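# Move glass graduated cylinder between shelved benches, standing upright

## Task

Take the graduated cylinder from the shelved bench by the door and leave it standing upright on the work surface of the shelved bench by the window. The task fails if the cylinder tips over or touches the floor. It is glass, so it breaks and fails the task if it drops more than a few centimetres or is knocked hard. It must stay in place without the robot: release it and move the hand away at the end. The robot itself must not fall or finish tilted.

## Robot and tools

Robot: a wheeled base with a vertical column, a tilting head, and two six-joint arms (left and right), each ending in a two-finger gripper. With arms folded it measures 0.73 m long, 0.62 m wide and 1.88 m tall, and its front sits 0.40 m ahead of the column. The base drives forward and back and turns in place; it cannot move sideways. An occasional outside push may nudge loose objects.

Frames: the base frame has its origin on the floor under the column, midway between the drive wheels, with x forward, y to the left and z up. left_hand and right_hand are reported in this frame as the point where the fingers meet (tips extend 8 mm further). quat_wxyz maps (0,0,1) onto the finger direction; the hand's y axis runs along the opening. The odometry frame is the base frame as it stood at scene start; base_odometry counts wheel turns only, so slip shows up as travel. Heading runs -3.142 to 3.142, left positive.

execute_actions: "actions" is a list holding one action or none (none just reports state and images). An action may contain "base", "joints", "speeds". "base" holds exactly one command, an offset from where the base last measured itself: {"translate_m": d}, metres, forward positive, -3 to 3; or {"rotate_rad": d}, radians, counter-clockwise from above positive, -3.2 to 3.2. "joints" is one dictionary keyed by joint name, covering both arms and the head, each value an absolute target. Ranges in radians: head_tilt_rad -0.61 to 1.308 (0 roughly level, positive tilts down); joint1 -2.879 to 2.879; joint2 0 to 3.141; joint3 0 to 3.019; joint4 -1.692 to 1.57; joint5 -1.57 to 1.57 (positive swings hand to robot's right); joint6 -2.094 to 2.094 (positive rolls clockwise seen from behind). left_gripper_m and right_gripper_m set the fingertip gap in metres, 0 to 0.093. Right-arm names mirror the left ones (right_joint1_rad etc.). "speeds" caps top speed for this action only: translate_m 0.05 to 0.8 m/s, rotate_rad 0.1 to 1 rad/s (defaults are the maxima); it does not slow the arms. A base move needing more than 8.667 s is refused, as is any unknown key or out-of-range value; no action exceeds 15 s. Joints or base omitted from an action may keep pushing toward earlier targets. "cameras" picks images: cam_head_left, cam_head_right, cam_left_wrist, cam_right_wrist, nav_camera, or all; [] gives none.

wait: seconds from 0 to 10; nothing new is commanded. zoom_image: camera name plus region [x0, y0, x1, y1] in image pixels from the top-left, at most 504 by 504, on that camera's latest full image. finished_scene: pass the scene number; irreversible, the goal must already hold.

Results: base_status and joint_status give each motion's outcome. done = within tolerance (for the base: wheels turned the commanded amount, even if slipping). off_target = rested away from target, maybe still pushing. contact_stop (base only) = a wheel stalled. time_out = ran out of time. not_followed / "joint command not followed" with a cause line = a self-collision check withheld arm targets (the gripper still moves). on_its_own lists uncommanded behaviour; "held at" is the held target, not the position. Also reported: joint_positions, hand positions, base_odometry, turned_by_wheels vs turned_by_imu (a gap over about 4% and at least 0.05 rad means collision or slip), base_tilt in degrees, motor_effort for left_wheel and right_wheel in percent (bracket = peak), wheel_motors_off, joint torques, per-arm motor temperatures, MOTOR HOT from 85 °C and OVER-TEMPERATURE FAULT at 100 °C (that arm goes limp and drops its load).

Arm geometry: with left joint1 at -1.57 (right at 1.57) and joints 5, 6 at 0, the arm lies in a forward-facing vertical plane 0.23 m beside the column. Let a = j2 - 0.35, b = 1.05 + j2 - j3, c = b - j4 (c = 1.57 means fingers straight down). Hand point ahead = 0.12 + 0.39 sin a + 0.38 cos b + 0.25 cos c; height = 1.46 + 0.39 cos a - 0.38 sin b - 0.25 sin c. E.g. j2, j3, j4 = 0.93, 0.78, 0.14 gives about 0.60 m ahead, 1.21 m up. Real hands usually sit up to 5 cm lower and nearer (about 12 cm with heavy loads); trust the reported hand position. Reach is about 1 m from the shoulder, lowest about 0.47 m, never the floor. Light loads (0.3 kg or less) hold fine with fingers down between 0.65 and 1.6 m high out to 0.6 m ahead.

Gripper: fingers 7 cm long; outer span is 1 cm over the reading at the tips, 5 cm at the base; housing 10 x 7 cm; wrist camera sticks out 11 cm on one side. To grasp, command a gap smaller than the object; off_target is then expected, and a reading staying 0.002 m or more above target means something is held. Tiny moves (under about 0.03 rad, 0.08 for joints 2 and 3) may not register. For gentle contact, step about 0.05 rad per call from your previous target.

Cameras: head cameras look ahead and down by head_tilt_rad. Wrist cameras sit behind the fingertips looking along the fingers; the fingertips end at image centre, image right is the hand's -y, image up mostly -x. nav_camera is low at the base front looking ahead.

Avoid: dropping or knocking the glass; letting the arms collide or press on each other; prolonged blocked pushing (overheats motors, especially with joint 5 far over) — relieve it by resending the current joint readings as targets, noting a held load sags slightly. On a withheld command, move the joints that triggered it back at least 0.05 rad. After a base contact_stop, or if a table edge catches the column, back off 0.05 m before turning. Pushing hard for about 3 s cuts the wheel motors for 2 s.

Each tool is called after "Call:" as name(argument=value, ...) on one line, values as JSON.

## Session

Call:
execute_actions(actions=[{"joints":{"head_tilt_rad":0.3}}], cameras=["cam_head_left","nav_camera"])

Scene clock: 0.87 s.
Joint torques (N m, as the arm reports them, + toward a larger angle): left_arm=[-1.66 -7.95 -1.64 -2.06 -0.13  0.07] | right_arm=[-0.25 -6.97 -0.8  -1.05 -0.11  0.02]
Motor temperatures (°C, as the motors report them): left_arm=[22 24 22 24 25 21] | right_arm=[24 24 24 24 25 23]
base_odometry: x=+0.000 y=+0.000 heading=+0.000 (m, m, rad; odometry frame)
turned_by_wheels: +0.000 (rad since the last result)
turned_by_imu: +0.000 (rad since the last result)
base_tilt: forward=+0.3 right=-0.9 (deg)
base_status: not commanded
joint_positions: head_tilt_rad=+0.319 left_joint1_rad=-1.574 left_joint2_rad=+0.892 left_joint3_rad=+0.419 left_joint4_rad=-0.987 left_joint5_rad=+0.046 left_joint6_rad=+0.080 left_gripper_m=+0.094 right_joint1_rad=+1.561 right_joint2_rad=+0.913 right_joint3_rad=+0.386 right_joint4_rad=-0.937 right_joint5_rad=+0.052 right_joint6_rad=+0.096 right_gripper_m=+0.095
joint_status: all done
wheel_motors_off: 0
motor_effort: left_wheel=+2(3) right_wheel=+0(0) (%)
left_hand: x=+0.1450 y=+0.2161 z=+1.2582 quat_wxyz=(+0.450, -0.027, -0.892, +0.039) (m; base frame)
right_hand: x=+0.1306 y=-0.2362 z=+1.2543 quat_wxyz=(+0.452, -0.035, -0.890, +0.047) (m; base frame)
pictures: cam_head_left, nav_camera
camera_calibration (this result's frames):
cam_head_left: T_world_to_cam=[[0.0878346, -0.995686, -0.0299055, 0.0938045], [-0.362943, -0.00403036, -0.931802, 1.45911], [0.927662, 0.0926985, -0.361732, 0.433519], [0, 0, 0, 1]] pos_world=[0.119175, 0.059094, 1.51922]
Images, in order (width x height): cam_head_left 504x504, nav_camera 504x504.

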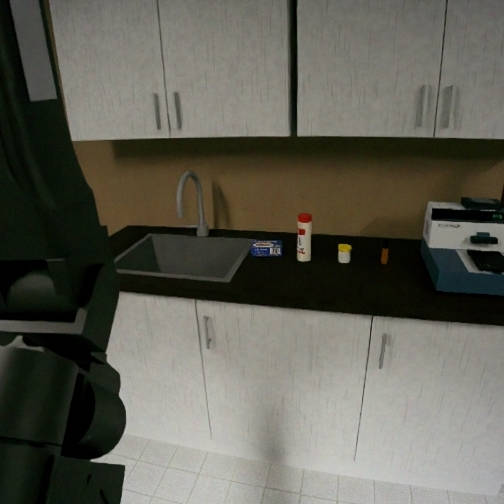

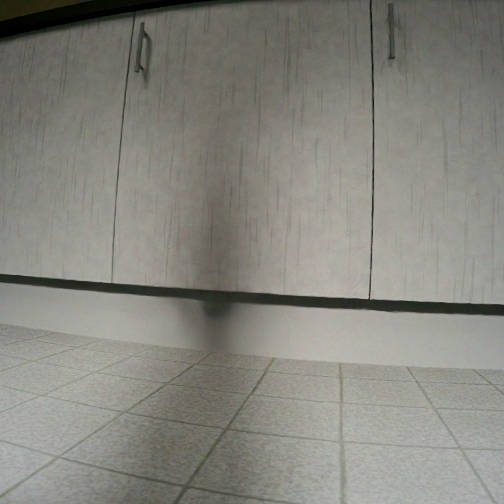

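Call:
execute_actions(actions=[{"base":{"rotate_rad":1.6}}], cameras=["cam_head_left"])

Call:
execute_actions(actions=[{"base":{"rotate_rad":1.1}}], cameras=["cam_head_left"])

Call:
execute_actions(actions=[{"base":{"rotate_rad":1.1}}], cameras=["cam_head_left"])

Call:
execute_actions(actions=[{"base":{"rotate_rad":1.1}}], cameras=["cam_head_left"])

Scene clock: 4.40 s.
Joint torques (N m, as the arm reports them, + toward a larger angle): left_arm=[-1.75 -7.75 -1.71 -1.95 -0.12  0.14] | right_arm=[-0.28 -6.94 -0.8  -1.06 -0.11  0.02]
Motor temperatures (°C, as the motors report them): left_arm=[22 24 22 24 25 21] | right_arm=[24 24 24 24 25 23]
base_odometry: x=+0.000 y=+0.000 heading=+1.600 (m, m, rad; odometry frame)
turned_by_wheels: +1.600 (rad since the last result)
turned_by_imu: +1.597 (rad since the last result)
base_tilt: forward=+0.3 right=-0.9 (deg)
base_status: done
joint_positions: head_tilt_rad=+0.319 left_joint1_rad=-1.574 left_joint2_rad=+0.892 left_joint3_rad=+0.419 left_joint4_rad=-0.987 left_joint5_rad=+0.046 left_joint6_rad=+0.080 left_gripper_m=+0.094 right_joint1_rad=+1.561 right_joint2_rad=+0.913 right_joint3_rad=+0.386 right_joint4_rad=-0.937 right_joint5_rad=+0.052 right_joint6_rad=+0.096 right_gripper_m=+0.095
joint_status: not commanded
wheel_motors_off: 0
motor_effort: left_wheel=-2(56) right_wheel=+1(28) (%)
left_hand: x=+0.1450 y=+0.2161 z=+1.2582 quat_wxyz=(+0.450, -0.027, -0.892, +0.039) (m; base frame)
right_hand: x=+0.1306 y=-0.2362 z=+1.2543 quat_wxyz=(+0.452, -0.035, -0.890, +0.047) (m; base frame)
pictures: cam_head_left
camera_calibration (this result's frames):
cam_head_left: T_world_to_cam=[[0.0878389, -0.995686, -0.029893, 0.093785], [-0.362811, -0.00403036, -0.931854, 1.45918], [0.927714, 0.0926985, -0.361599, 0.433312], [0, 0, 0, 1]] pos_world=[0.119178, 0.059094, 1.51923]
Images, in order (width x height): cam_head_left 504x504.

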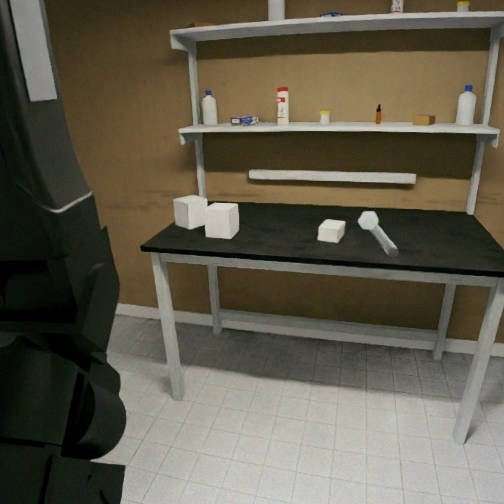

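Scene clock: 6.87 s.
Joint torques (N m, as the arm reports them, + toward a larger angle): left_arm=[-1.38 -8.33 -1.63 -1.98 -0.07  0.15] | right_arm=[-0.25 -6.95 -0.78 -1.01 -0.12  0.02]
Motor temperatures (°C, as the motors report them): left_arm=[22 24 22 24 25 21] | right_arm=[24 24 24 24 25 23]
base_odometry: x=+0.000 y=+0.000 heading=+2.699 (m, m, rad; odometry frame)
turned_by_wheels: +1.099 (rad since the last result)
turned_by_imu: +1.101 (rad since the last result)
base_tilt: forward=+0.3 right=-0.9 (deg)
base_status: done
joint_positions: head_tilt_rad=+0.319 left_joint1_rad=-1.574 left_joint2_rad=+0.892 left_joint3_rad=+0.419 left_joint4_rad=-0.987 left_joint5_rad=+0.046 left_joint6_rad=+0.080 left_gripper_m=+0.094 right_joint1_rad=+1.561 right_joint2_rad=+0.913 right_joint3_rad=+0.386 right_joint4_rad=-0.937 right_joint5_rad=+0.052 right_joint6_rad=+0.096 right_gripper_m=+0.095
joint_status: not commanded
wheel_motors_off: 0
motor_effort: left_wheel=-2(31) right_wheel=+2(24) (%)
left_hand: x=+0.1450 y=+0.2161 z=+1.2582 quat_wxyz=(+0.450, -0.027, -0.892, +0.039) (m; base frame)
right_hand: x=+0.1306 y=-0.2362 z=+1.2543 quat_wxyz=(+0.452, -0.035, -0.890, +0.047) (m; base frame)
pictures: cam_head_left
camera_calibration (this result's frames):
cam_head_left: T_world_to_cam=[[0.0878392, -0.995686, -0.0298919, 0.0937834], [-0.362799, -0.00403036, -0.931859, 1.45919], [0.927718, 0.0926985, -0.361588, 0.433295], [0, 0, 0, 1]] pos_world=[0.119179, 0.059094, 1.51923]
Images, in order (width x height): cam_head_left 504x504.

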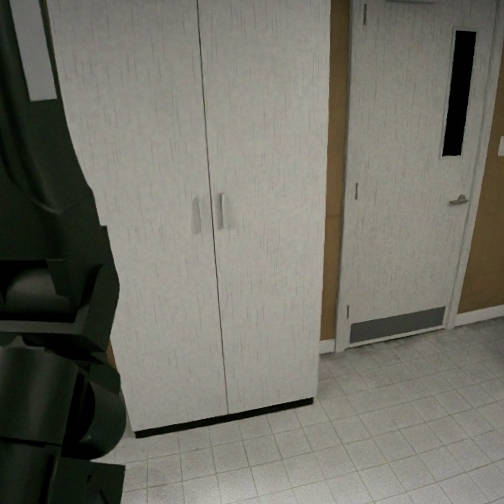

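Scene clock: 9.33 s.
Joint torques (N m, as the arm reports them, + toward a larger angle): left_arm=[-1.09 -7.72 -1.66 -1.82 -0.16  0.1 ] | right_arm=[-0.21 -7.03 -0.8  -1.08 -0.12  0.02]
Motor temperatures (°C, as the motors report them): left_arm=[22 24 22 24 25 21] | right_arm=[24 24 24 24 25 23]
base_odometry: x=+0.000 y=+0.000 heading=-2.485 (m, m, rad; odometry frame)
turned_by_wheels: +1.099 (rad since the last result)
turned_by_imu: +1.101 (rad since the last result)
base_tilt: forward=+0.3 right=-0.9 (deg)
base_status: done
joint_positions: head_tilt_rad=+0.319 left_joint1_rad=-1.574 left_joint2_rad=+0.892 left_joint3_rad=+0.419 left_joint4_rad=-0.987 left_joint5_rad=+0.046 left_joint6_rad=+0.080 left_gripper_m=+0.094 right_joint1_rad=+1.561 right_joint2_rad=+0.913 right_joint3_rad=+0.386 right_joint4_rad=-0.937 right_joint5_rad=+0.052 right_joint6_rad=+0.096 right_gripper_m=+0.095
joint_status: not commanded
wheel_motors_off: 0
motor_effort: left_wheel=-2(32) right_wheel=+2(23) (%)
left_hand: x=+0.1450 y=+0.2161 z=+1.2582 quat_wxyz=(+0.450, -0.027, -0.892, +0.039) (m; base frame)
right_hand: x=+0.1306 y=-0.2362 z=+1.2543 quat_wxyz=(+0.452, -0.035, -0.890, +0.047) (m; base frame)
pictures: cam_head_left
camera_calibration (this result's frames):
cam_head_left: T_world_to_cam=[[0.0878396, -0.995686, -0.029891, 0.0937819], [-0.36279, -0.00403036, -0.931862, 1.45919], [0.927722, 0.0926985, -0.361579, 0.43328], [0, 0, 0, 1]] pos_world=[0.119179, 0.059094, 1.51923]
Images, in order (width x height): cam_head_left 504x504.

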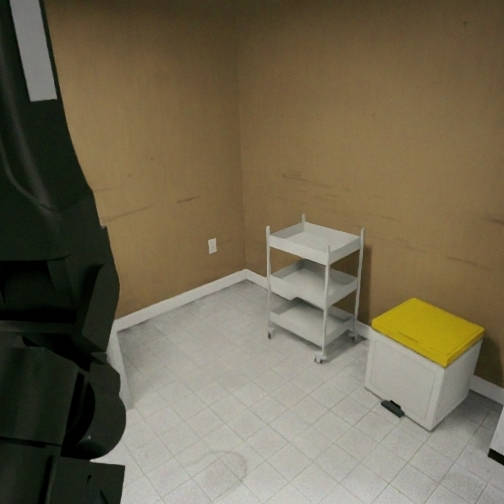

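Scene clock: 11.80 s.
Joint torques (N m, as the arm reports them, + toward a larger angle): left_arm=[-2.02 -7.88 -1.48 -1.89 -0.15  0.14] | right_arm=[-0.28 -7.   -0.84 -1.07 -0.12  0.02]
Motor temperatures (°C, as the motors report them): left_arm=[22 24 22 24 25 21] | right_arm=[24 24 24 24 25 23]
base_odometry: x=+0.000 y=+0.000 heading=-1.386 (m, m, rad; odometry frame)
turned_by_wheels: +1.099 (rad since the last result)
turned_by_imu: +1.101 (rad since the last result)
base_tilt: forward=+0.3 right=-0.8 (deg)
base_status: done
joint_positions: head_tilt_rad=+0.319 left_joint1_rad=-1.574 left_joint2_rad=+0.892 left_joint3_rad=+0.419 left_joint4_rad=-0.987 left_joint5_rad=+0.046 left_joint6_rad=+0.080 left_gripper_m=+0.094 right_joint1_rad=+1.561 right_joint2_rad=+0.913 right_joint3_rad=+0.386 right_joint4_rad=-0.937 right_joint5_rad=+0.052 right_joint6_rad=+0.096 right_gripper_m=+0.095
joint_status: not commanded
wheel_motors_off: 0
motor_effort: left_wheel=-3(30) right_wheel=+2(25) (%)
left_hand: x=+0.1450 y=+0.2161 z=+1.2582 quat_wxyz=(+0.450, -0.027, -0.892, +0.039) (m; base frame)
right_hand: x=+0.1306 y=-0.2362 z=+1.2543 quat_wxyz=(+0.452, -0.035, -0.890, +0.047) (m; base frame)
pictures: cam_head_left
camera_calibration (this result's frames):
cam_head_left: T_world_to_cam=[[0.0878398, -0.995686, -0.0298902, 0.0937807], [-0.362781, -0.00403036, -0.931866, 1.4592], [0.927725, 0.0926985, -0.36157, 0.433267], [0, 0, 0, 1]] pos_world=[0.119179, 0.059094, 1.51924]
Images, in order (width x height): cam_head_left 504x504.

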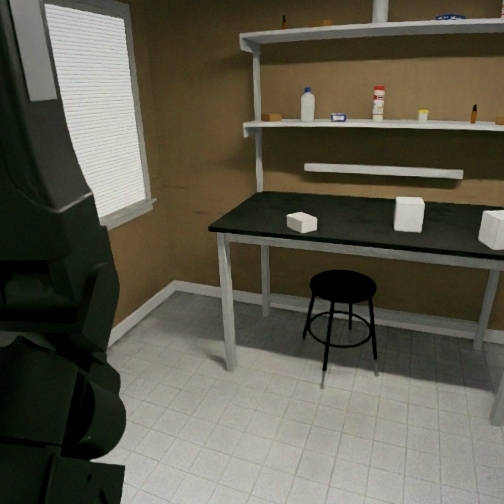

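Call:
execute_actions(actions=[{"base":{"rotate_rad":2.76},"joints":{"head_tilt_rad":0.7}}], cameras=[])

Call:
execute_actions(actions=[{"base":{"translate_m":1.0}}], cameras=[])

Call:
execute_actions(actions=[{"base":{"rotate_rad":0.2}}], cameras=["cam_head_right"])

Scene clock: 17.17 s.
Joint torques (N m, as the arm reports them, + toward a larger angle): left_arm=[-1.88 -9.08 -1.51 -1.85 -0.17  0.14] | right_arm=[-0.31 -6.99 -0.76 -1.04 -0.12  0.02]
Motor temperatures (°C, as the motors report them): left_arm=[22 24 22 24 25 21] | right_arm=[24 24 24 24 25 23]
base_odometry: x=+0.000 y=+0.000 heading=+1.374 (m, m, rad; odometry frame)
turned_by_wheels: +2.759 (rad since the last result)
turned_by_imu: +2.763 (rad since the last result)
base_tilt: forward=+0.3 right=-0.9 (deg)
base_status: done
joint_positions: head_tilt_rad=+0.702 left_joint1_rad=-1.574 left_joint2_rad=+0.892 left_joint3_rad=+0.419 left_joint4_rad=-0.987 left_joint5_rad=+0.046 left_joint6_rad=+0.080 left_gripper_m=+0.094 right_joint1_rad=+1.561 right_joint2_rad=+0.913 right_joint3_rad=+0.386 right_joint4_rad=-0.937 right_joint5_rad=+0.052 right_joint6_rad=+0.096 right_gripper_m=+0.095
joint_status: all done
wheel_motors_off: 0
motor_effort: left_wheel=-3(31) right_wheel=+2(24) (%)
left_hand: x=+0.1450 y=+0.2161 z=+1.2582 quat_wxyz=(+0.450, -0.027, -0.892, +0.039) (m; base frame)
right_hand: x=+0.1306 y=-0.2362 z=+1.2543 quat_wxyz=(+0.452, -0.035, -0.890, +0.047) (m; base frame)
pictures: none
No camera images: the call's "cameras" was empty. Leave "cameras" out to get every camera's image.

Scene clock: 20.40 s.
Joint torques (N m, as the arm reports them, + toward a larger angle): left_arm=[-1.38 -8.71 -1.75 -1.8  -0.14  0.14] | right_arm=[-0.24 -7.06 -0.93 -1.02 -0.11  0.01]
Motor temperatures (°C, as the motors report them): left_arm=[22 24 22 24 25 21] | right_arm=[24 24 24 24 25 23]
base_odometry: x=+0.195 y=+0.981 heading=+1.374 (m, m, rad; odometry frame)
turned_by_wheels: +0.000 (rad since the last result)
turned_by_imu: +0.004 (rad since the last result)
base_tilt: forward=+0.3 right=-0.9 (deg)
base_status: done
joint_positions: head_tilt_rad=+0.703 left_joint1_rad=-1.574 left_joint2_rad=+0.892 left_joint3_rad=+0.420 left_joint4_rad=-0.987 left_joint5_rad=+0.046 left_joint6_rad=+0.080 left_gripper_m=+0.094 right_joint1_rad=+1.561 right_joint2_rad=+0.913 right_joint3_rad=+0.388 right_joint4_rad=-0.937 right_joint5_rad=+0.052 right_joint6_rad=+0.096 right_gripper_m=+0.095
joint_status: not commanded
wheel_motors_off: 0
motor_effort: left_wheel=+0(64) right_wheel=+0(48) (%)
left_hand: x=+0.1458 y=+0.2161 z=+1.2580 quat_wxyz=(+0.449, -0.027, -0.892, +0.039) (m; base frame)
right_hand: x=+0.1316 y=-0.2362 z=+1.2540 quat_wxyz=(+0.451, -0.035, -0.891, +0.047) (m; base frame)
pictures: none
No camera images: the call's "cameras" was empty. Leave "cameras" out to get every camera's image.

Scene clock: 21.73 s.
Joint torques (N m, as the arm reports them, + toward a larger angle): left_arm=[-1.27 -8.44 -1.59 -1.85 -0.12  0.1 ] | right_arm=[-0.27 -7.05 -0.9  -1.05 -0.11  0.02]
Motor temperatures (°C, as the motors report them): left_arm=[22 24 22 24 25 21] | right_arm=[24 24 24 24 25 23]
base_odometry: x=+0.195 y=+0.981 heading=+1.573 (m, m, rad; odometry frame)
turned_by_wheels: +0.199 (rad since the last result)
turned_by_imu: +0.195 (rad since the last result)
base_tilt: forward=+0.3 right=-0.9 (deg)
base_status: done
joint_positions: head_tilt_rad=+0.703 left_joint1_rad=-1.574 left_joint2_rad=+0.892 left_joint3_rad=+0.420 left_joint4_rad=-0.987 left_joint5_rad=+0.046 left_joint6_rad=+0.080 left_gripper_m=+0.094 right_joint1_rad=+1.561 right_joint2_rad=+0.913 right_joint3_rad=+0.388 right_joint4_rad=-0.937 right_joint5_rad=+0.052 right_joint6_rad=+0.096 right_gripper_m=+0.095
joint_status: not commanded
wheel_motors_off: 0
motor_effort: left_wheel=-1(54) right_wheel=+0(42) (%)
left_hand: x=+0.1458 y=+0.2161 z=+1.2580 quat_wxyz=(+0.449, -0.027, -0.892, +0.039) (m; base frame)
right_hand: x=+0.1316 y=-0.2362 z=+1.2540 quat_wxyz=(+0.451, -0.035, -0.891, +0.047) (m; base frame)
pictures: cam_head_right
camera_calibration (this result's frames):
cam_head_right: T_world_to_cam=[[0.0551408, -0.997671, -0.040163, 0.0052545], [-0.689067, -0.00891267, -0.724643, 1.15397], [0.722597, 0.0676324, -0.687953, 0.939725], [0, 0, 0, 1]] pos_world=[0.11583, -0.0480286, 1.48291]
Images, in order (width x height): cam_head_right 504x504.

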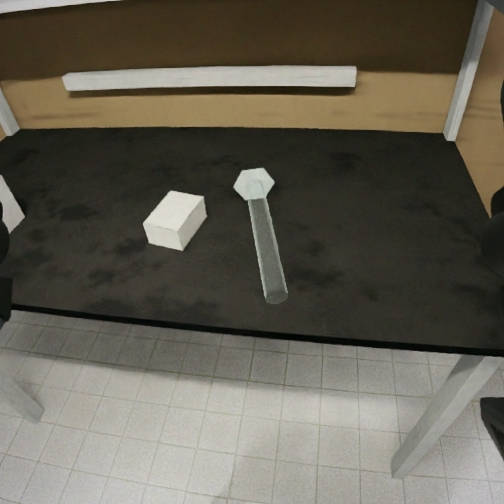

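Call:
execute_actions(actions=[{"base":{"rotate_rad":0.29},"joints":{"right_joint1_rad":1.57,"right_joint2_rad":1.55,"right_joint3_rad":1.64,"right_joint4_rad":-0.61,"right_joint5_rad":0,"right_joint6_rad":0.17}}], cameras=["cam_head_right","cam_right_wrist"])

Scene clock: 24.73 s.
Joint torques (N m, as the arm reports them, + toward a larger angle): left_arm=[-1.22 -8.15 -1.65 -1.99 -0.14  0.12] | right_arm=[ -0.23 -21.88   6.88   0.75  -0.27   0.07]
Motor temperatures (°C, as the motors report them): left_arm=[22 24 22 24 25 21] | right_arm=[24 24 24 24 25 23]
base_odometry: x=+0.195 y=+0.981 heading=+1.862 (m, m, rad; odometry frame)
turned_by_wheels: +0.290 (rad since the last result)
turned_by_imu: +0.289 (rad since the last result)
base_tilt: forward=+0.3 right=-0.9 (deg)
base_status: done
joint_positions: head_tilt_rad=+0.703 left_joint1_rad=-1.574 left_joint2_rad=+0.892 left_joint3_rad=+0.420 left_joint4_rad=-0.987 left_joint5_rad=+0.046 left_joint6_rad=+0.080 left_gripper_m=+0.094 right_joint1_rad=+1.569 right_joint2_rad=+1.551 right_joint3_rad=+1.629 right_joint4_rad=-0.616 right_joint5_rad=+0.004 right_joint6_rad=+0.165 right_gripper_m=+0.095
joint_status: all done
wheel_motors_off: 0
motor_effort: left_wheel=-4(52) right_wheel=+3(22) (%)
left_hand: x=+0.1458 y=+0.2161 z=+1.2580 quat_wxyz=(+0.449, -0.027, -0.892, +0.039) (m; base frame)
right_hand: x=+0.6959 y=-0.2276 z=+1.0332 quat_wxyz=(+0.007, -0.083, -0.997, +0.004) (m; base frame)
pictures: cam_head_right, cam_right_wrist
camera_calibration (this result's frames):
cam_head_right: T_world_to_cam=[[0.0551408, -0.997671, -0.040163, 0.00525449], [-0.689067, -0.00891267, -0.724643, 1.15397], [0.722597, 0.0676324, -0.687953, 0.939725], [0, 0, 0, 1]] pos_world=[0.11583, -0.0480286, 1.48291]
cam_right_wrist: T_world_to_cam=[[-0.147164, -0.989073, 0.00879439, -0.133382], [-0.799927, 0.124241, 0.587096, -0.0164753], [-0.581773, 0.0793648, -0.80947, 1.38354], [0, 0, 0, 1]] pos_world=[0.772099, -0.239682, 1.13078]
Images, in order (width x height): cam_head_right 504x504, cam_right_wrist 616x616.

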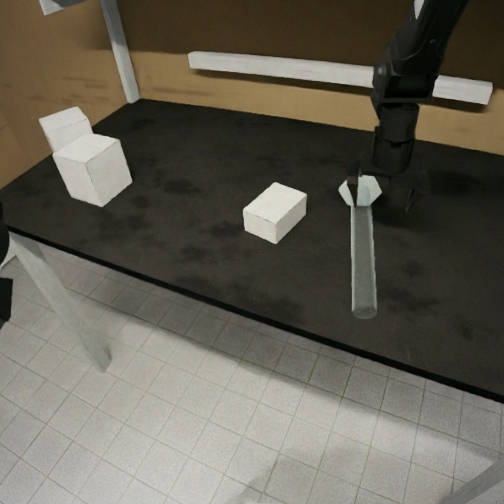

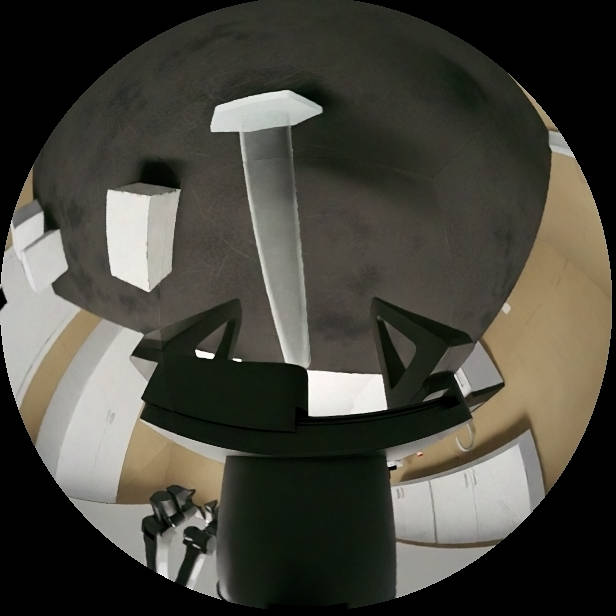

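Call:
execute_actions(actions=[{"joints":{"right_joint1_rad":1.61,"right_joint2_rad":1.72,"right_joint3_rad":1.75,"right_joint4_rad":-0.55,"right_joint6_rad":0.08}}], cameras=["cam_head_right","cam_right_wrist"])

Scene clock: 26.37 s.
Joint torques (N m, as the arm reports them, + toward a larger angle): left_arm=[-2.63 -8.25 -1.58 -1.87 -0.13  0.13] | right_arm=[  0.39 -22.51   6.08   0.73  -0.29  -0.05]
Motor temperatures (°C, as the motors report them): left_arm=[22 24 22 24 25 21] | right_arm=[24 25 25 24 25 23]
base_odometry: x=+0.195 y=+0.981 heading=+1.862 (m, m, rad; odometry frame)
turned_by_wheels: +0.000 (rad since the last result)
turned_by_imu: +0.000 (rad since the last result)
base_tilt: forward=+0.3 right=-0.8 (deg)
base_status: not commanded
joint_positions: head_tilt_rad=+0.703 left_joint1_rad=-1.574 left_joint2_rad=+0.892 left_joint3_rad=+0.420 left_joint4_rad=-0.987 left_joint5_rad=+0.046 left_joint6_rad=+0.080 left_gripper_m=+0.094 right_joint1_rad=+1.611 right_joint2_rad=+1.727 right_joint3_rad=+1.743 right_joint4_rad=-0.554 right_joint5_rad=+0.004 right_joint6_rad=+0.085 right_gripper_m=+0.095
joint_status: all done
wheel_motors_off: 0
motor_effort: left_wheel=-7(7) right_wheel=+5(7) (%)
left_hand: x=+0.1458 y=+0.2161 z=+1.2580 quat_wxyz=(+0.449, -0.027, -0.892, +0.039) (m; base frame)
right_hand: x=+0.6939 y=-0.1961 z=+0.9559 quat_wxyz=(+0.008, -0.032, -0.999, -0.015) (m; base frame)
pictures: cam_head_right, cam_right_wrist
camera_calibration (this result's frames):
cam_head_right: T_world_to_cam=[[0.0551408, -0.997671, -0.040163, 0.0052545], [-0.689067, -0.00891267, -0.724643, 1.15397], [0.722597, 0.0676324, -0.687953, 0.939725], [0, 0, 0, 1]] pos_world=[0.11583, -0.0480286, 1.48291]
cam_right_wrist: T_world_to_cam=[[-0.0469801, -0.99847, -0.0291541, -0.136917], [-0.807365, 0.0207701, 0.589687, 0.00587026], [-0.588179, 0.0512416, -0.807106, 1.31401], [0, 0, 0, 1]] pos_world=[0.771178, -0.204161, 1.05309]
Images, in order (width x height): cam_head_right 504x504, cam_right_wrist 616x616.

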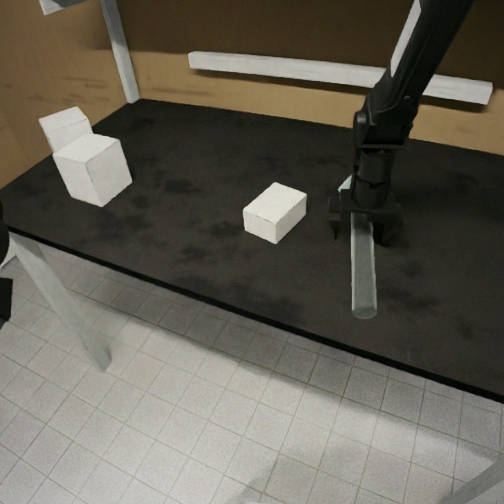

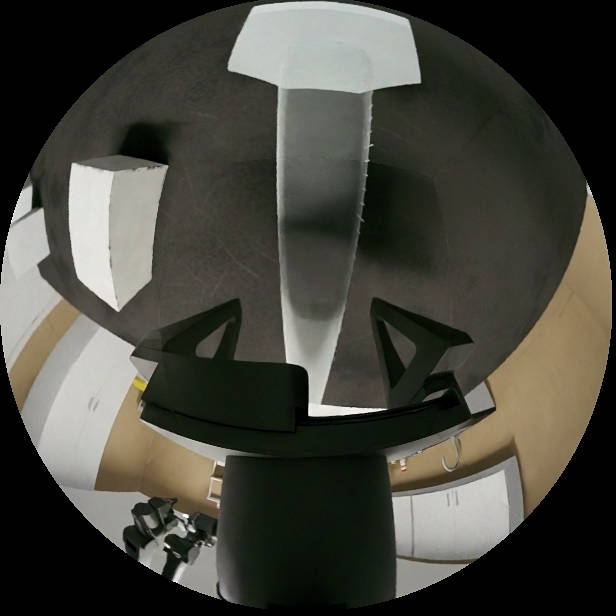

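Lower ~3 cm more.

Call:
execute_actions(actions=[{"joints":{"right_joint2_rad":1.80,"right_joint3_rad":1.80,"right_joint4_rad":-0.52}}], cameras=["cam_right_wrist"])

Call:
execute_actions(actions=[{"joints":{"right_gripper_m":0.0}}], cameras=["cam_right_wrist"])

Scene clock: 27.50 s.
Joint torques (N m, as the arm reports them, + toward a larger angle): left_arm=[-1.84 -7.88 -1.62 -1.9  -0.13  0.17] | right_arm=[  0.36 -21.16   6.65   0.93  -0.3   -0.05]
Motor temperatures (°C, as the motors report them): left_arm=[22 24 22 24 25 21] | right_arm=[24 25 25 24 25 23]
base_odometry: x=+0.195 y=+0.981 heading=+1.862 (m, m, rad; odometry frame)
turned_by_wheels: +0.000 (rad since the last result)
turned_by_imu: +0.000 (rad since the last result)
base_tilt: forward=+0.3 right=-0.9 (deg)
base_status: not commanded
joint_positions: head_tilt_rad=+0.703 left_joint1_rad=-1.574 left_joint2_rad=+0.892 left_joint3_rad=+0.420 left_joint4_rad=-0.987 left_joint5_rad=+0.046 left_joint6_rad=+0.080 left_gripper_m=+0.094 right_joint1_rad=+1.611 right_joint2_rad=+1.787 right_joint3_rad=+1.784 right_joint4_rad=-0.529 right_joint5_rad=+0.004 right_joint6_rad=+0.085 right_gripper_m=+0.095
joint_status: all done
wheel_motors_off: 0
motor_effort: left_wheel=-7(8) right_wheel=+6(6) (%)
left_hand: x=+0.1458 y=+0.2161 z=+1.2580 quat_wxyz=(+0.449, -0.027, -0.892, +0.039) (m; base frame)
right_hand: x=+0.6933 y=-0.1952 z=+0.9296 quat_wxyz=(+0.005, -0.032, -0.999, -0.015) (m; base frame)
pictures: cam_right_wrist
camera_calibration (this result's frames):
cam_right_wrist: T_world_to_cam=[[-0.0470195, -0.998455, -0.0296157, -0.136347], [-0.811387, 0.0208837, 0.584137, 0.0287714], [-0.582616, 0.0514956, -0.811115, 1.29226], [0, 0, 0, 1]] pos_world=[0.769824, -0.203282, 1.02733]
Images, in order (width x height): cam_right_wrist 616x616.

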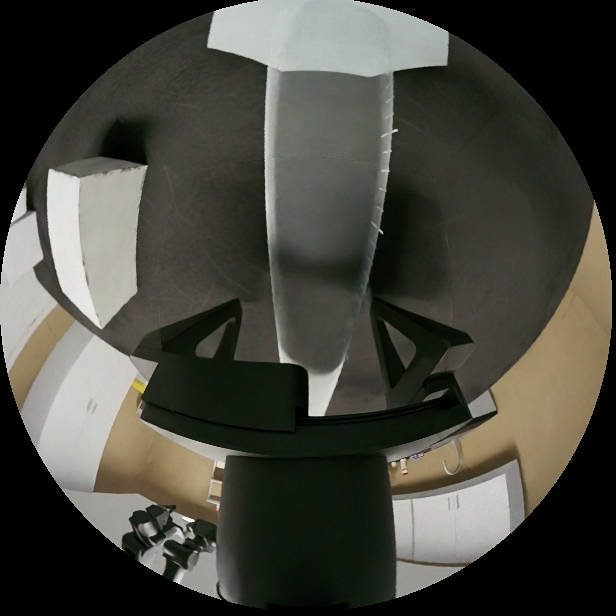

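Scene clock: 28.23 s.
Joint torques (N m, as the arm reports them, + toward a larger angle): left_arm=[-1.82 -8.4  -1.77 -1.82 -0.13  0.15] | right_arm=[  0.38 -20.99   6.67   0.9   -0.24  -0.02]
Motor temperatures (°C, as the motors report them): left_arm=[22 24 22 24 25 21] | right_arm=[24 25 25 24 25 23]
base_odometry: x=+0.195 y=+0.981 heading=+1.862 (m, m, rad; odometry frame)
turned_by_wheels: +0.000 (rad since the last result)
turned_by_imu: +0.000 (rad since the last result)
base_tilt: forward=+0.3 right=-0.9 (deg)
base_status: not commanded
joint_positions: head_tilt_rad=+0.703 left_joint1_rad=-1.574 left_joint2_rad=+0.892 left_joint3_rad=+0.420 left_joint4_rad=-0.987 left_joint5_rad=+0.046 left_joint6_rad=+0.080 left_gripper_m=+0.094 right_joint1_rad=+1.611 right_joint2_rad=+1.787 right_joint3_rad=+1.784 right_joint4_rad=-0.529 right_joint5_rad=+0.002 right_joint6_rad=+0.082 right_gripper_m=+0.041
joint_status: right_gripper_m off_target (ended at +0.041, target +0.000)
wheel_motors_off: 0
motor_effort: left_wheel=-7(8) right_wheel=+5(6) (%)
left_hand: x=+0.1458 y=+0.2161 z=+1.2580 quat_wxyz=(+0.449, -0.027, -0.892, +0.039) (m; base frame)
right_hand: x=+0.6933 y=-0.1952 z=+0.9296 quat_wxyz=(+0.005, -0.031, -0.999, -0.016) (m; base frame)
pictures: cam_right_wrist
camera_calibration (this result's frames):
cam_right_wrist: T_world_to_cam=[[-0.0437962, -0.998553, -0.0312216, -0.137071], [-0.811489, 0.0173283, 0.584111, 0.0281705], [-0.582724, 0.0509178, -0.811073, 1.29218], [0, 0, 0, 1]] pos_world=[0.769842, -0.203156, 1.02732]
Images, in order (width x height): cam_right_wrist 616x616.

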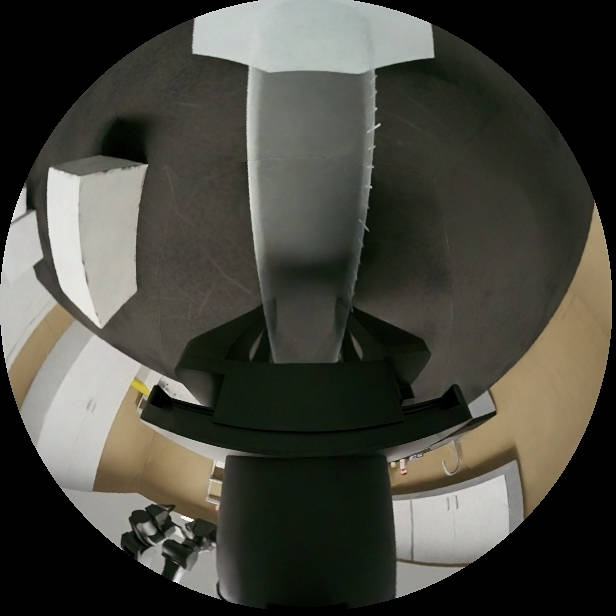

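Call:
execute_actions(actions=[{"joints":{"right_joint2_rad":1.6,"right_joint3_rad":1.67,"right_joint4_rad":-0.59}}], cameras=[])

Call:
execute_actions(actions=[{"joints":{"right_joint6_rad":-2.05}}], cameras=[])

Call:
execute_actions(actions=[{"joints":{"right_joint2_rad":1.79,"right_joint3_rad":1.80,"right_joint4_rad":-0.52}}], cameras=["cam_head_right"])

Scene clock: 30.40 s.
Joint torques (N m, as the arm reports them, + toward a larger angle): left_arm=[-1.6  -8.41 -1.94 -1.83 -0.14  0.14] | right_arm=[  0.28 -22.4    7.24   0.44  -0.24  -0.02]
Motor temperatures (°C, as the motors report them): left_arm=[22 24 22 24 25 21] | right_arm=[24 25 25 24 25 23]
base_odometry: x=+0.195 y=+0.981 heading=+1.862 (m, m, rad; odometry frame)
turned_by_wheels: +0.000 (rad since the last result)
turned_by_imu: +0.000 (rad since the last result)
base_tilt: forward=+0.3 right=-0.9 (deg)
base_status: not commanded
joint_positions: head_tilt_rad=+0.703 left_joint1_rad=-1.574 left_joint2_rad=+0.892 left_joint3_rad=+0.420 left_joint4_rad=-0.987 left_joint5_rad=+0.046 left_joint6_rad=+0.080 left_gripper_m=+0.094 right_joint1_rad=+1.611 right_joint2_rad=+1.609 right_joint3_rad=+1.651 right_joint4_rad=-0.588 right_joint5_rad=+0.002 right_joint6_rad=+0.082 right_gripper_m=+0.041
joint_status: all done
wheel_motors_off: 0
motor_effort: left_wheel=-8(8) right_wheel=+6(6) (%)
left_hand: x=+0.1458 y=+0.2161 z=+1.2580 quat_wxyz=(+0.449, -0.027, -0.892, +0.039) (m; base frame)
right_hand: x=+0.6895 y=-0.1979 z=+1.0049 quat_wxyz=(+0.012, -0.031, -0.999, -0.016) (m; base frame)
pictures: none
No camera images: the call's "cameras" was empty. Leave "cameras" out to get every camera's image.

Scene clock: 32.37 s.
Joint torques (N m, as the arm reports them, + toward a larger angle): left_arm=[-1.53 -8.3  -1.82 -1.81 -0.12  0.13] | right_arm=[  0.44 -22.45   7.11   0.35  -0.33  -0.05]
Motor temperatures (°C, as the motors report them): left_arm=[22 24 22 24 25 21] | right_arm=[24 25 25 24 25 23]
base_odometry: x=+0.195 y=+0.981 heading=+1.862 (m, m, rad; odometry frame)
turned_by_wheels: +0.000 (rad since the last result)
turned_by_imu: +0.000 (rad since the last result)
base_tilt: forward=+0.3 right=-0.9 (deg)
base_status: not commanded
joint_positions: head_tilt_rad=+0.703 left_joint1_rad=-1.574 left_joint2_rad=+0.892 left_joint3_rad=+0.420 left_joint4_rad=-0.987 left_joint5_rad=+0.046 left_joint6_rad=+0.080 left_gripper_m=+0.094 right_joint1_rad=+1.611 right_joint2_rad=+1.609 right_joint3_rad=+1.651 right_joint4_rad=-0.588 right_joint5_rad=+0.002 right_joint6_rad=-2.045 right_gripper_m=+0.041
joint_status: all done
wheel_motors_off: 0
motor_effort: left_wheel=-8(9) right_wheel=+6(6) (%)
left_hand: x=+0.1458 y=+0.2161 z=+1.2580 quat_wxyz=(+0.449, -0.027, -0.892, +0.039) (m; base frame)
right_hand: x=+0.6895 y=-0.1979 z=+1.0049 quat_wxyz=(-0.008, +0.859, -0.512, -0.018) (m; base frame)
pictures: none
No camera images: the call's "cameras" was empty. Leave "cameras" out to get every camera's image.

Scene clock: 33.40 s.
Joint torques (N m, as the arm reports them, + toward a larger angle): left_arm=[-1.13 -8.55 -1.54 -1.89 -0.11  0.15] | right_arm=[  0.52 -22.11   5.78   0.53  -0.33  -0.05]
Motor temperatures (°C, as the motors report them): left_arm=[22 24 22 24 25 21] | right_arm=[24 25 25 24 25 23]
base_odometry: x=+0.195 y=+0.981 heading=+1.862 (m, m, rad; odometry frame)
turned_by_wheels: +0.000 (rad since the last result)
turned_by_imu: +0.000 (rad since the last result)
base_tilt: forward=+0.3 right=-0.9 (deg)
base_status: not commanded
joint_positions: head_tilt_rad=+0.703 left_joint1_rad=-1.574 left_joint2_rad=+0.892 left_joint3_rad=+0.420 left_joint4_rad=-0.987 left_joint5_rad=+0.046 left_joint6_rad=+0.080 left_gripper_m=+0.094 right_joint1_rad=+1.611 right_joint2_rad=+1.790 right_joint3_rad=+1.794 right_joint4_rad=-0.522 right_joint5_rad=+0.003 right_joint6_rad=-2.045 right_gripper_m=+0.041
joint_status: all done
wheel_motors_off: 0
motor_effort: left_wheel=-9(10) right_wheel=+6(7) (%)
left_hand: x=+0.1456 y=+0.2161 z=+1.2580 quat_wxyz=(+0.449, -0.027, -0.892, +0.039) (m; base frame)
right_hand: x=+0.6990 y=-0.1951 z=+0.9295 quat_wxyz=(-0.015, +0.859, -0.512, -0.006) (m; base frame)
pictures: cam_head_right
camera_calibration (this result's frames):
cam_head_right: T_world_to_cam=[[0.0551408, -0.997671, -0.040163, 0.00525449], [-0.689067, -0.00891267, -0.724643, 1.15397], [0.722597, 0.0676324, -0.687953, 0.939725], [0, 0, 0, 1]] pos_world=[0.11583, -0.0480286, 1.48291]
Images, in order (width x height): cam_head_right 504x504.

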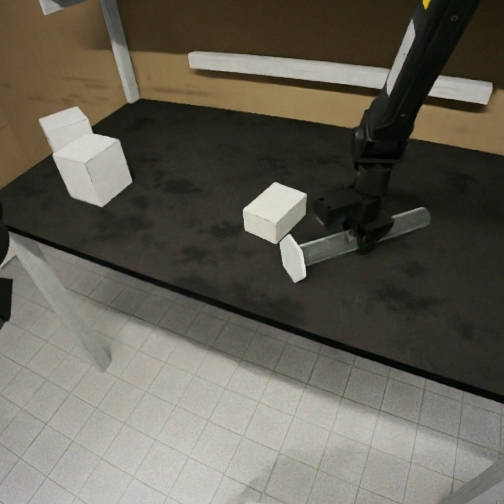

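Call:
execute_actions(actions=[{"joints":{"right_gripper_m":0.09}}], cameras=[])

Call:
execute_actions(actions=[{"joints":{"right_joint2_rad":1.6,"right_joint3_rad":1.67,"right_joint4_rad":-0.59}}], cameras=[])

Call:
execute_actions(actions=[{"joints":{"right_joint6_rad":1.09}}], cameras=[])

Call:
execute_actions(actions=[{"joints":{"right_joint2_rad":1.79,"right_joint3_rad":1.80,"right_joint4_rad":-0.52}}], cameras=["cam_head_right","cam_right_wrist"])

Scene clock: 34.57 s.
Joint torques (N m, as the arm reports them, + toward a larger angle): left_arm=[-1.78 -8.14 -1.67 -2.03 -0.18  0.12] | right_arm=[  0.47 -21.82   5.78   0.51  -0.32  -0.04]
Motor temperatures (°C, as the motors report them): left_arm=[22 24 22 24 25 21] | right_arm=[24 26 25 24 25 23]
base_odometry: x=+0.195 y=+0.981 heading=+1.862 (m, m, rad; odometry frame)
turned_by_wheels: +0.000 (rad since the last result)
turned_by_imu: +0.000 (rad since the last result)
base_tilt: forward=+0.3 right=-0.9 (deg)
base_status: not commanded
joint_positions: head_tilt_rad=+0.703 left_joint1_rad=-1.574 left_joint2_rad=+0.892 left_joint3_rad=+0.420 left_joint4_rad=-0.987 left_joint5_rad=+0.046 left_joint6_rad=+0.080 left_gripper_m=+0.094 right_joint1_rad=+1.611 right_joint2_rad=+1.790 right_joint3_rad=+1.794 right_joint4_rad=-0.522 right_joint5_rad=+0.003 right_joint6_rad=-2.045 right_gripper_m=+0.090
joint_status: all done
wheel_motors_off: 0
motor_effort: left_wheel=-9(9) right_wheel=+6(6) (%)
left_hand: x=+0.1456 y=+0.2161 z=+1.2580 quat_wxyz=(+0.449, -0.027, -0.892, +0.039) (m; base frame)
right_hand: x=+0.6990 y=-0.1951 z=+0.9295 quat_wxyz=(-0.015, +0.859, -0.512, -0.006) (m; base frame)
pictures: none
No camera images: the call's "cameras" was empty. Leave "cameras" out to get every camera's image.

Scene clock: 35.63 s.
Joint torques (N m, as the arm reports them, + toward a larger angle): left_arm=[-0.28 -8.35 -1.59 -2.11 -0.11  0.14] | right_arm=[  0.36 -20.57   6.89   0.29  -0.33  -0.05]
Motor temperatures (°C, as the motors report them): left_arm=[22 24 22 24 25 21] | right_arm=[24 26 25 24 25 23]
base_odometry: x=+0.195 y=+0.981 heading=+1.862 (m, m, rad; odometry frame)
turned_by_wheels: +0.000 (rad since the last result)
turned_by_imu: +0.000 (rad since the last result)
base_tilt: forward=+0.3 right=-0.9 (deg)
base_status: not commanded
joint_positions: head_tilt_rad=+0.703 left_joint1_rad=-1.574 left_joint2_rad=+0.892 left_joint3_rad=+0.420 left_joint4_rad=-0.987 left_joint5_rad=+0.046 left_joint6_rad=+0.080 left_gripper_m=+0.094 right_joint1_rad=+1.611 right_joint2_rad=+1.586 right_joint3_rad=+1.658 right_joint4_rad=-0.585 right_joint5_rad=+0.003 right_joint6_rad=-2.045 right_gripper_m=+0.090
joint_status: all done
wheel_motors_off: 0
motor_effort: left_wheel=-9(9) right_wheel=+6(6) (%)
left_hand: x=+0.1456 y=+0.2161 z=+1.2580 quat_wxyz=(+0.449, -0.027, -0.892, +0.039) (m; base frame)
right_hand: x=+0.7041 y=-0.1981 z=+1.0193 quat_wxyz=(-0.016, +0.858, -0.513, -0.004) (m; base frame)
pictures: none
No camera images: the call's "cameras" was empty. Leave "cameras" out to get every camera's image.

Scene clock: 37.97 s.
Joint torques (N m, as the arm reports them, + toward a larger angle): left_arm=[-1.59 -7.95 -1.59 -2.   -0.16  0.11] | right_arm=[  0.22 -20.83   6.92   0.37  -0.17   0.08]
Motor temperatures (°C, as the motors report them): left_arm=[22 24 22 24 25 21] | right_arm=[24 26 25 24 25 23]
base_odometry: x=+0.195 y=+0.981 heading=+1.862 (m, m, rad; odometry frame)
turned_by_wheels: +0.000 (rad since the last result)
turned_by_imu: +0.000 (rad since the last result)
base_tilt: forward=+0.3 right=-0.9 (deg)
base_status: not commanded
joint_positions: head_tilt_rad=+0.703 left_joint1_rad=-1.574 left_joint2_rad=+0.892 left_joint3_rad=+0.420 left_joint4_rad=-0.987 left_joint5_rad=+0.046 left_joint6_rad=+0.080 left_gripper_m=+0.094 right_joint1_rad=+1.611 right_joint2_rad=+1.586 right_joint3_rad=+1.658 right_joint4_rad=-0.585 right_joint5_rad=+0.003 right_joint6_rad=+1.084 right_gripper_m=+0.090
joint_status: all done
wheel_motors_off: 0
motor_effort: left_wheel=-9(9) right_wheel=+6(6) (%)
left_hand: x=+0.1456 y=+0.2161 z=+1.2580 quat_wxyz=(+0.449, -0.027, -0.892, +0.039) (m; base frame)
right_hand: x=+0.7041 y=-0.1981 z=+1.0193 quat_wxyz=(+0.004, -0.507, -0.862, -0.016) (m; base frame)
pictures: none
No camera images: the call's "cameras" was empty. Leave "cameras" out to get every camera's image.

Scene clock: 39.10 s.
Joint torques (N m, as the arm reports them, + toward a larger angle): left_arm=[-0.99 -8.49 -1.75 -1.95 -0.09  0.11] | right_arm=[  0.18 -21.98   5.73   0.65  -0.17   0.07]
Motor temperatures (°C, as the motors report them): left_arm=[22 24 22 24 25 21] | right_arm=[24 26 25 24 25 23]
base_odometry: x=+0.195 y=+0.981 heading=+1.862 (m, m, rad; odometry frame)
turned_by_wheels: +0.000 (rad since the last result)
turned_by_imu: +0.000 (rad since the last result)
base_tilt: forward=+0.3 right=-0.9 (deg)
base_status: not commanded
joint_positions: head_tilt_rad=+0.703 left_joint1_rad=-1.574 left_joint2_rad=+0.892 left_joint3_rad=+0.420 left_joint4_rad=-0.987 left_joint5_rad=+0.046 left_joint6_rad=+0.080 left_gripper_m=+0.094 right_joint1_rad=+1.611 right_joint2_rad=+1.789 right_joint3_rad=+1.797 right_joint4_rad=-0.522 right_joint5_rad=+0.002 right_joint6_rad=+1.084 right_gripper_m=+0.090
joint_status: all done
wheel_motors_off: 0
motor_effort: left_wheel=-9(9) right_wheel=+6(6) (%)
left_hand: x=+0.1456 y=+0.2161 z=+1.2580 quat_wxyz=(+0.449, -0.027, -0.892, +0.039) (m; base frame)
right_hand: x=+0.7010 y=-0.1950 z=+0.9308 quat_wxyz=(+0.005, -0.507, -0.862, -0.016) (m; base frame)
pictures: cam_head_right, cam_right_wrist
camera_calibration (this result's frames):
cam_head_right: T_world_to_cam=[[0.0551408, -0.997671, -0.040163, 0.00525449], [-0.689067, -0.00891267, -0.724643, 1.15397], [0.722597, 0.0676324, -0.687953, 0.939725], [0, 0, 0, 1]] pos_world=[0.11583, -0.0480286, 1.48291]
cam_right_wrist: T_world_to_cam=[[-0.865396, -0.50055, -0.0232395, 0.529045], [-0.414085, 0.68825, 0.595689, -0.12479], [-0.282177, 0.52513, -0.802879, 1.17187], [0, 0, 0, 1]] pos_world=[0.736835, -0.264684, 1.0275]
Images, in order (width x height): cam_head_right 504x504, cam_right_wrist 616x616.

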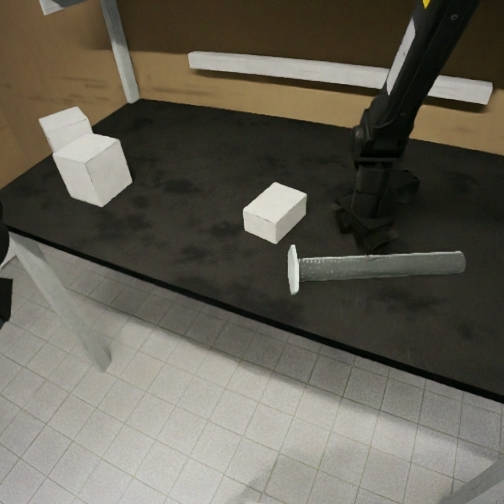

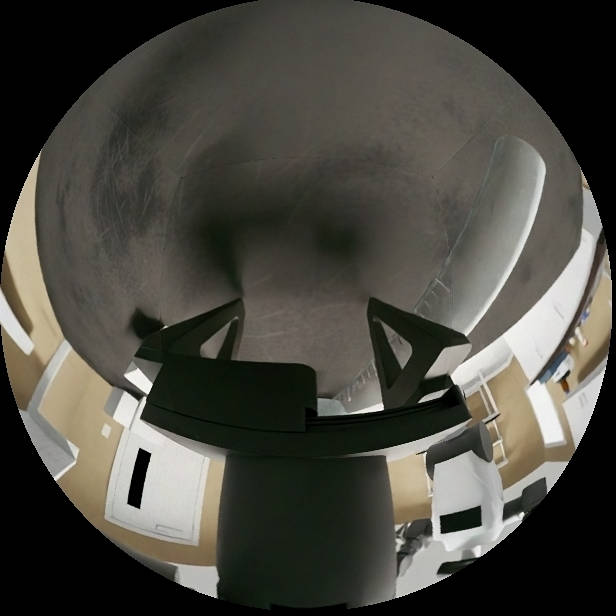

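Call:
execute_actions(actions=[{"joints":{"right_joint2_rad":1.6,"right_joint3_rad":1.67,"right_joint4_rad":-0.59}}], cameras=[])

Call:
execute_actions(actions=[{"joints":{"right_joint2_rad":1.5,"right_joint3_rad":1.44,"right_joint4_rad":-0.46,"right_joint6_rad":1.6}}], cameras=["cam_head_right","cam_right_wrist"])

Scene clock: 40.93 s.
Joint torques (N m, as the arm reports them, + toward a larger angle): left_arm=[-2.07 -8.68 -1.85 -1.88 -0.15  0.13] | right_arm=[  0.2  -20.85   6.91   0.4   -0.17   0.07]
Motor temperatures (°C, as the motors report them): left_arm=[22 24 22 24 25 21] | right_arm=[24 26 25 24 25 23]
base_odometry: x=+0.195 y=+0.981 heading=+1.862 (m, m, rad; odometry frame)
turned_by_wheels: +0.000 (rad since the last result)
turned_by_imu: +0.000 (rad since the last result)
base_tilt: forward=+0.3 right=-0.9 (deg)
base_status: not commanded
joint_positions: head_tilt_rad=+0.703 left_joint1_rad=-1.574 left_joint2_rad=+0.892 left_joint3_rad=+0.420 left_joint4_rad=-0.987 left_joint5_rad=+0.046 left_joint6_rad=+0.080 left_gripper_m=+0.094 right_joint1_rad=+1.611 right_joint2_rad=+1.587 right_joint3_rad=+1.657 right_joint4_rad=-0.585 right_joint5_rad=+0.002 right_joint6_rad=+1.084 right_gripper_m=+0.090
joint_status: all done
wheel_motors_off: 0
motor_effort: left_wheel=-9(10) right_wheel=+6(6) (%)
left_hand: x=+0.1456 y=+0.2161 z=+1.2580 quat_wxyz=(+0.449, -0.027, -0.892, +0.039) (m; base frame)
right_hand: x=+0.7032 y=-0.1981 z=+1.0187 quat_wxyz=(+0.005, -0.507, -0.862, -0.016) (m; base frame)
pictures: none
No camera images: the call's "cameras" was empty. Leave "cameras" out to get every camera's image.

Scene clock: 42.03 s.
Joint torques (N m, as the arm reports them, + toward a larger angle): left_arm=[-1.48 -8.19 -1.73 -1.87 -0.09  0.11] | right_arm=[  0.13 -20.25   5.32   0.99  -0.15   0.08]
Motor temperatures (°C, as the motors report them): left_arm=[22 24 22 24 25 21] | right_arm=[24 26 25 24 25 23]
base_odometry: x=+0.195 y=+0.981 heading=+1.862 (m, m, rad; odometry frame)
turned_by_wheels: +0.000 (rad since the last result)
turned_by_imu: +0.000 (rad since the last result)
base_tilt: forward=+0.3 right=-0.9 (deg)
base_status: not commanded
joint_positions: head_tilt_rad=+0.703 left_joint1_rad=-1.574 left_joint2_rad=+0.892 left_joint3_rad=+0.420 left_joint4_rad=-0.987 left_joint5_rad=+0.046 left_joint6_rad=+0.080 left_gripper_m=+0.094 right_joint1_rad=+1.611 right_joint2_rad=+1.501 right_joint3_rad=+1.433 right_joint4_rad=-0.473 right_joint5_rad=+0.002 right_joint6_rad=+1.594 right_gripper_m=+0.090
joint_status: all done
wheel_motors_off: 0
motor_effort: left_wheel=-9(9) right_wheel=+6(7) (%)
left_hand: x=+0.1456 y=+0.2161 z=+1.2580 quat_wxyz=(+0.449, -0.027, -0.892, +0.039) (m; base frame)
right_hand: x=+0.6395 y=-0.1995 z=+1.0231 quat_wxyz=(+0.018, -0.708, -0.706, -0.005) (m; base frame)
pictures: cam_head_right, cam_right_wrist
camera_calibration (this result's frames):
cam_head_right: T_world_to_cam=[[0.0551408, -0.997671, -0.040163, 0.00525449], [-0.689067, -0.00891267, -0.724643, 1.15397], [0.722597, 0.0676324, -0.687953, 0.939725], [0, 0, 0, 1]] pos_world=[0.11583, -0.0480286, 1.48291]
cam_right_wrist: T_world_to_cam=[[-0.999717, -0.0157946, 0.0177999, 0.616329], [-0.0018789, 0.798037, 0.602606, -0.450955], [-0.0237228, 0.602401, -0.797841, 1.07596], [0, 0, 0, 1]] pos_world=[0.640832, -0.278546, 1.11922]
Images, in order (width x height): cam_head_right 504x504, cam_right_wrist 616x616.

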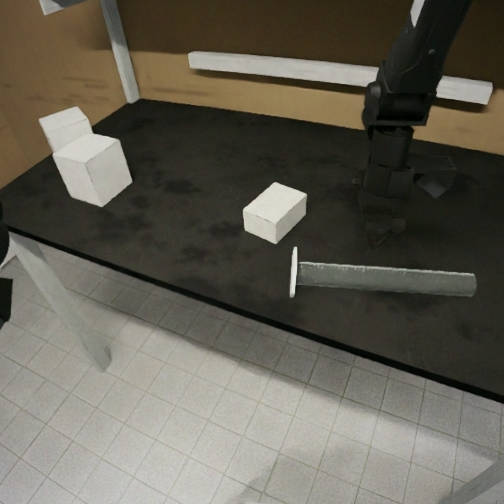

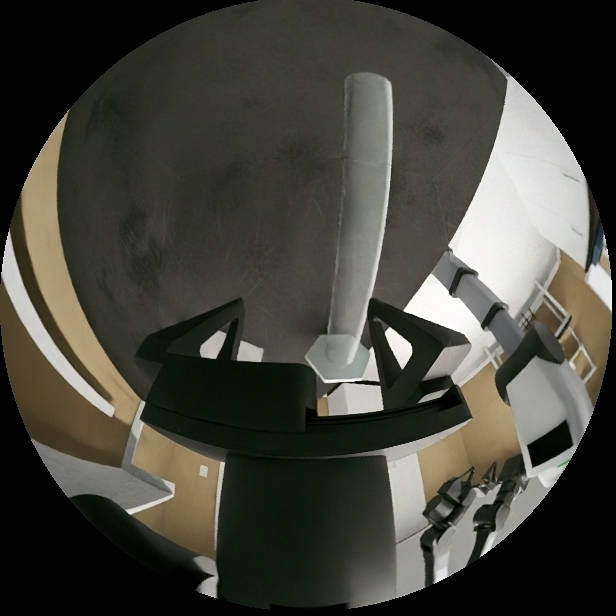

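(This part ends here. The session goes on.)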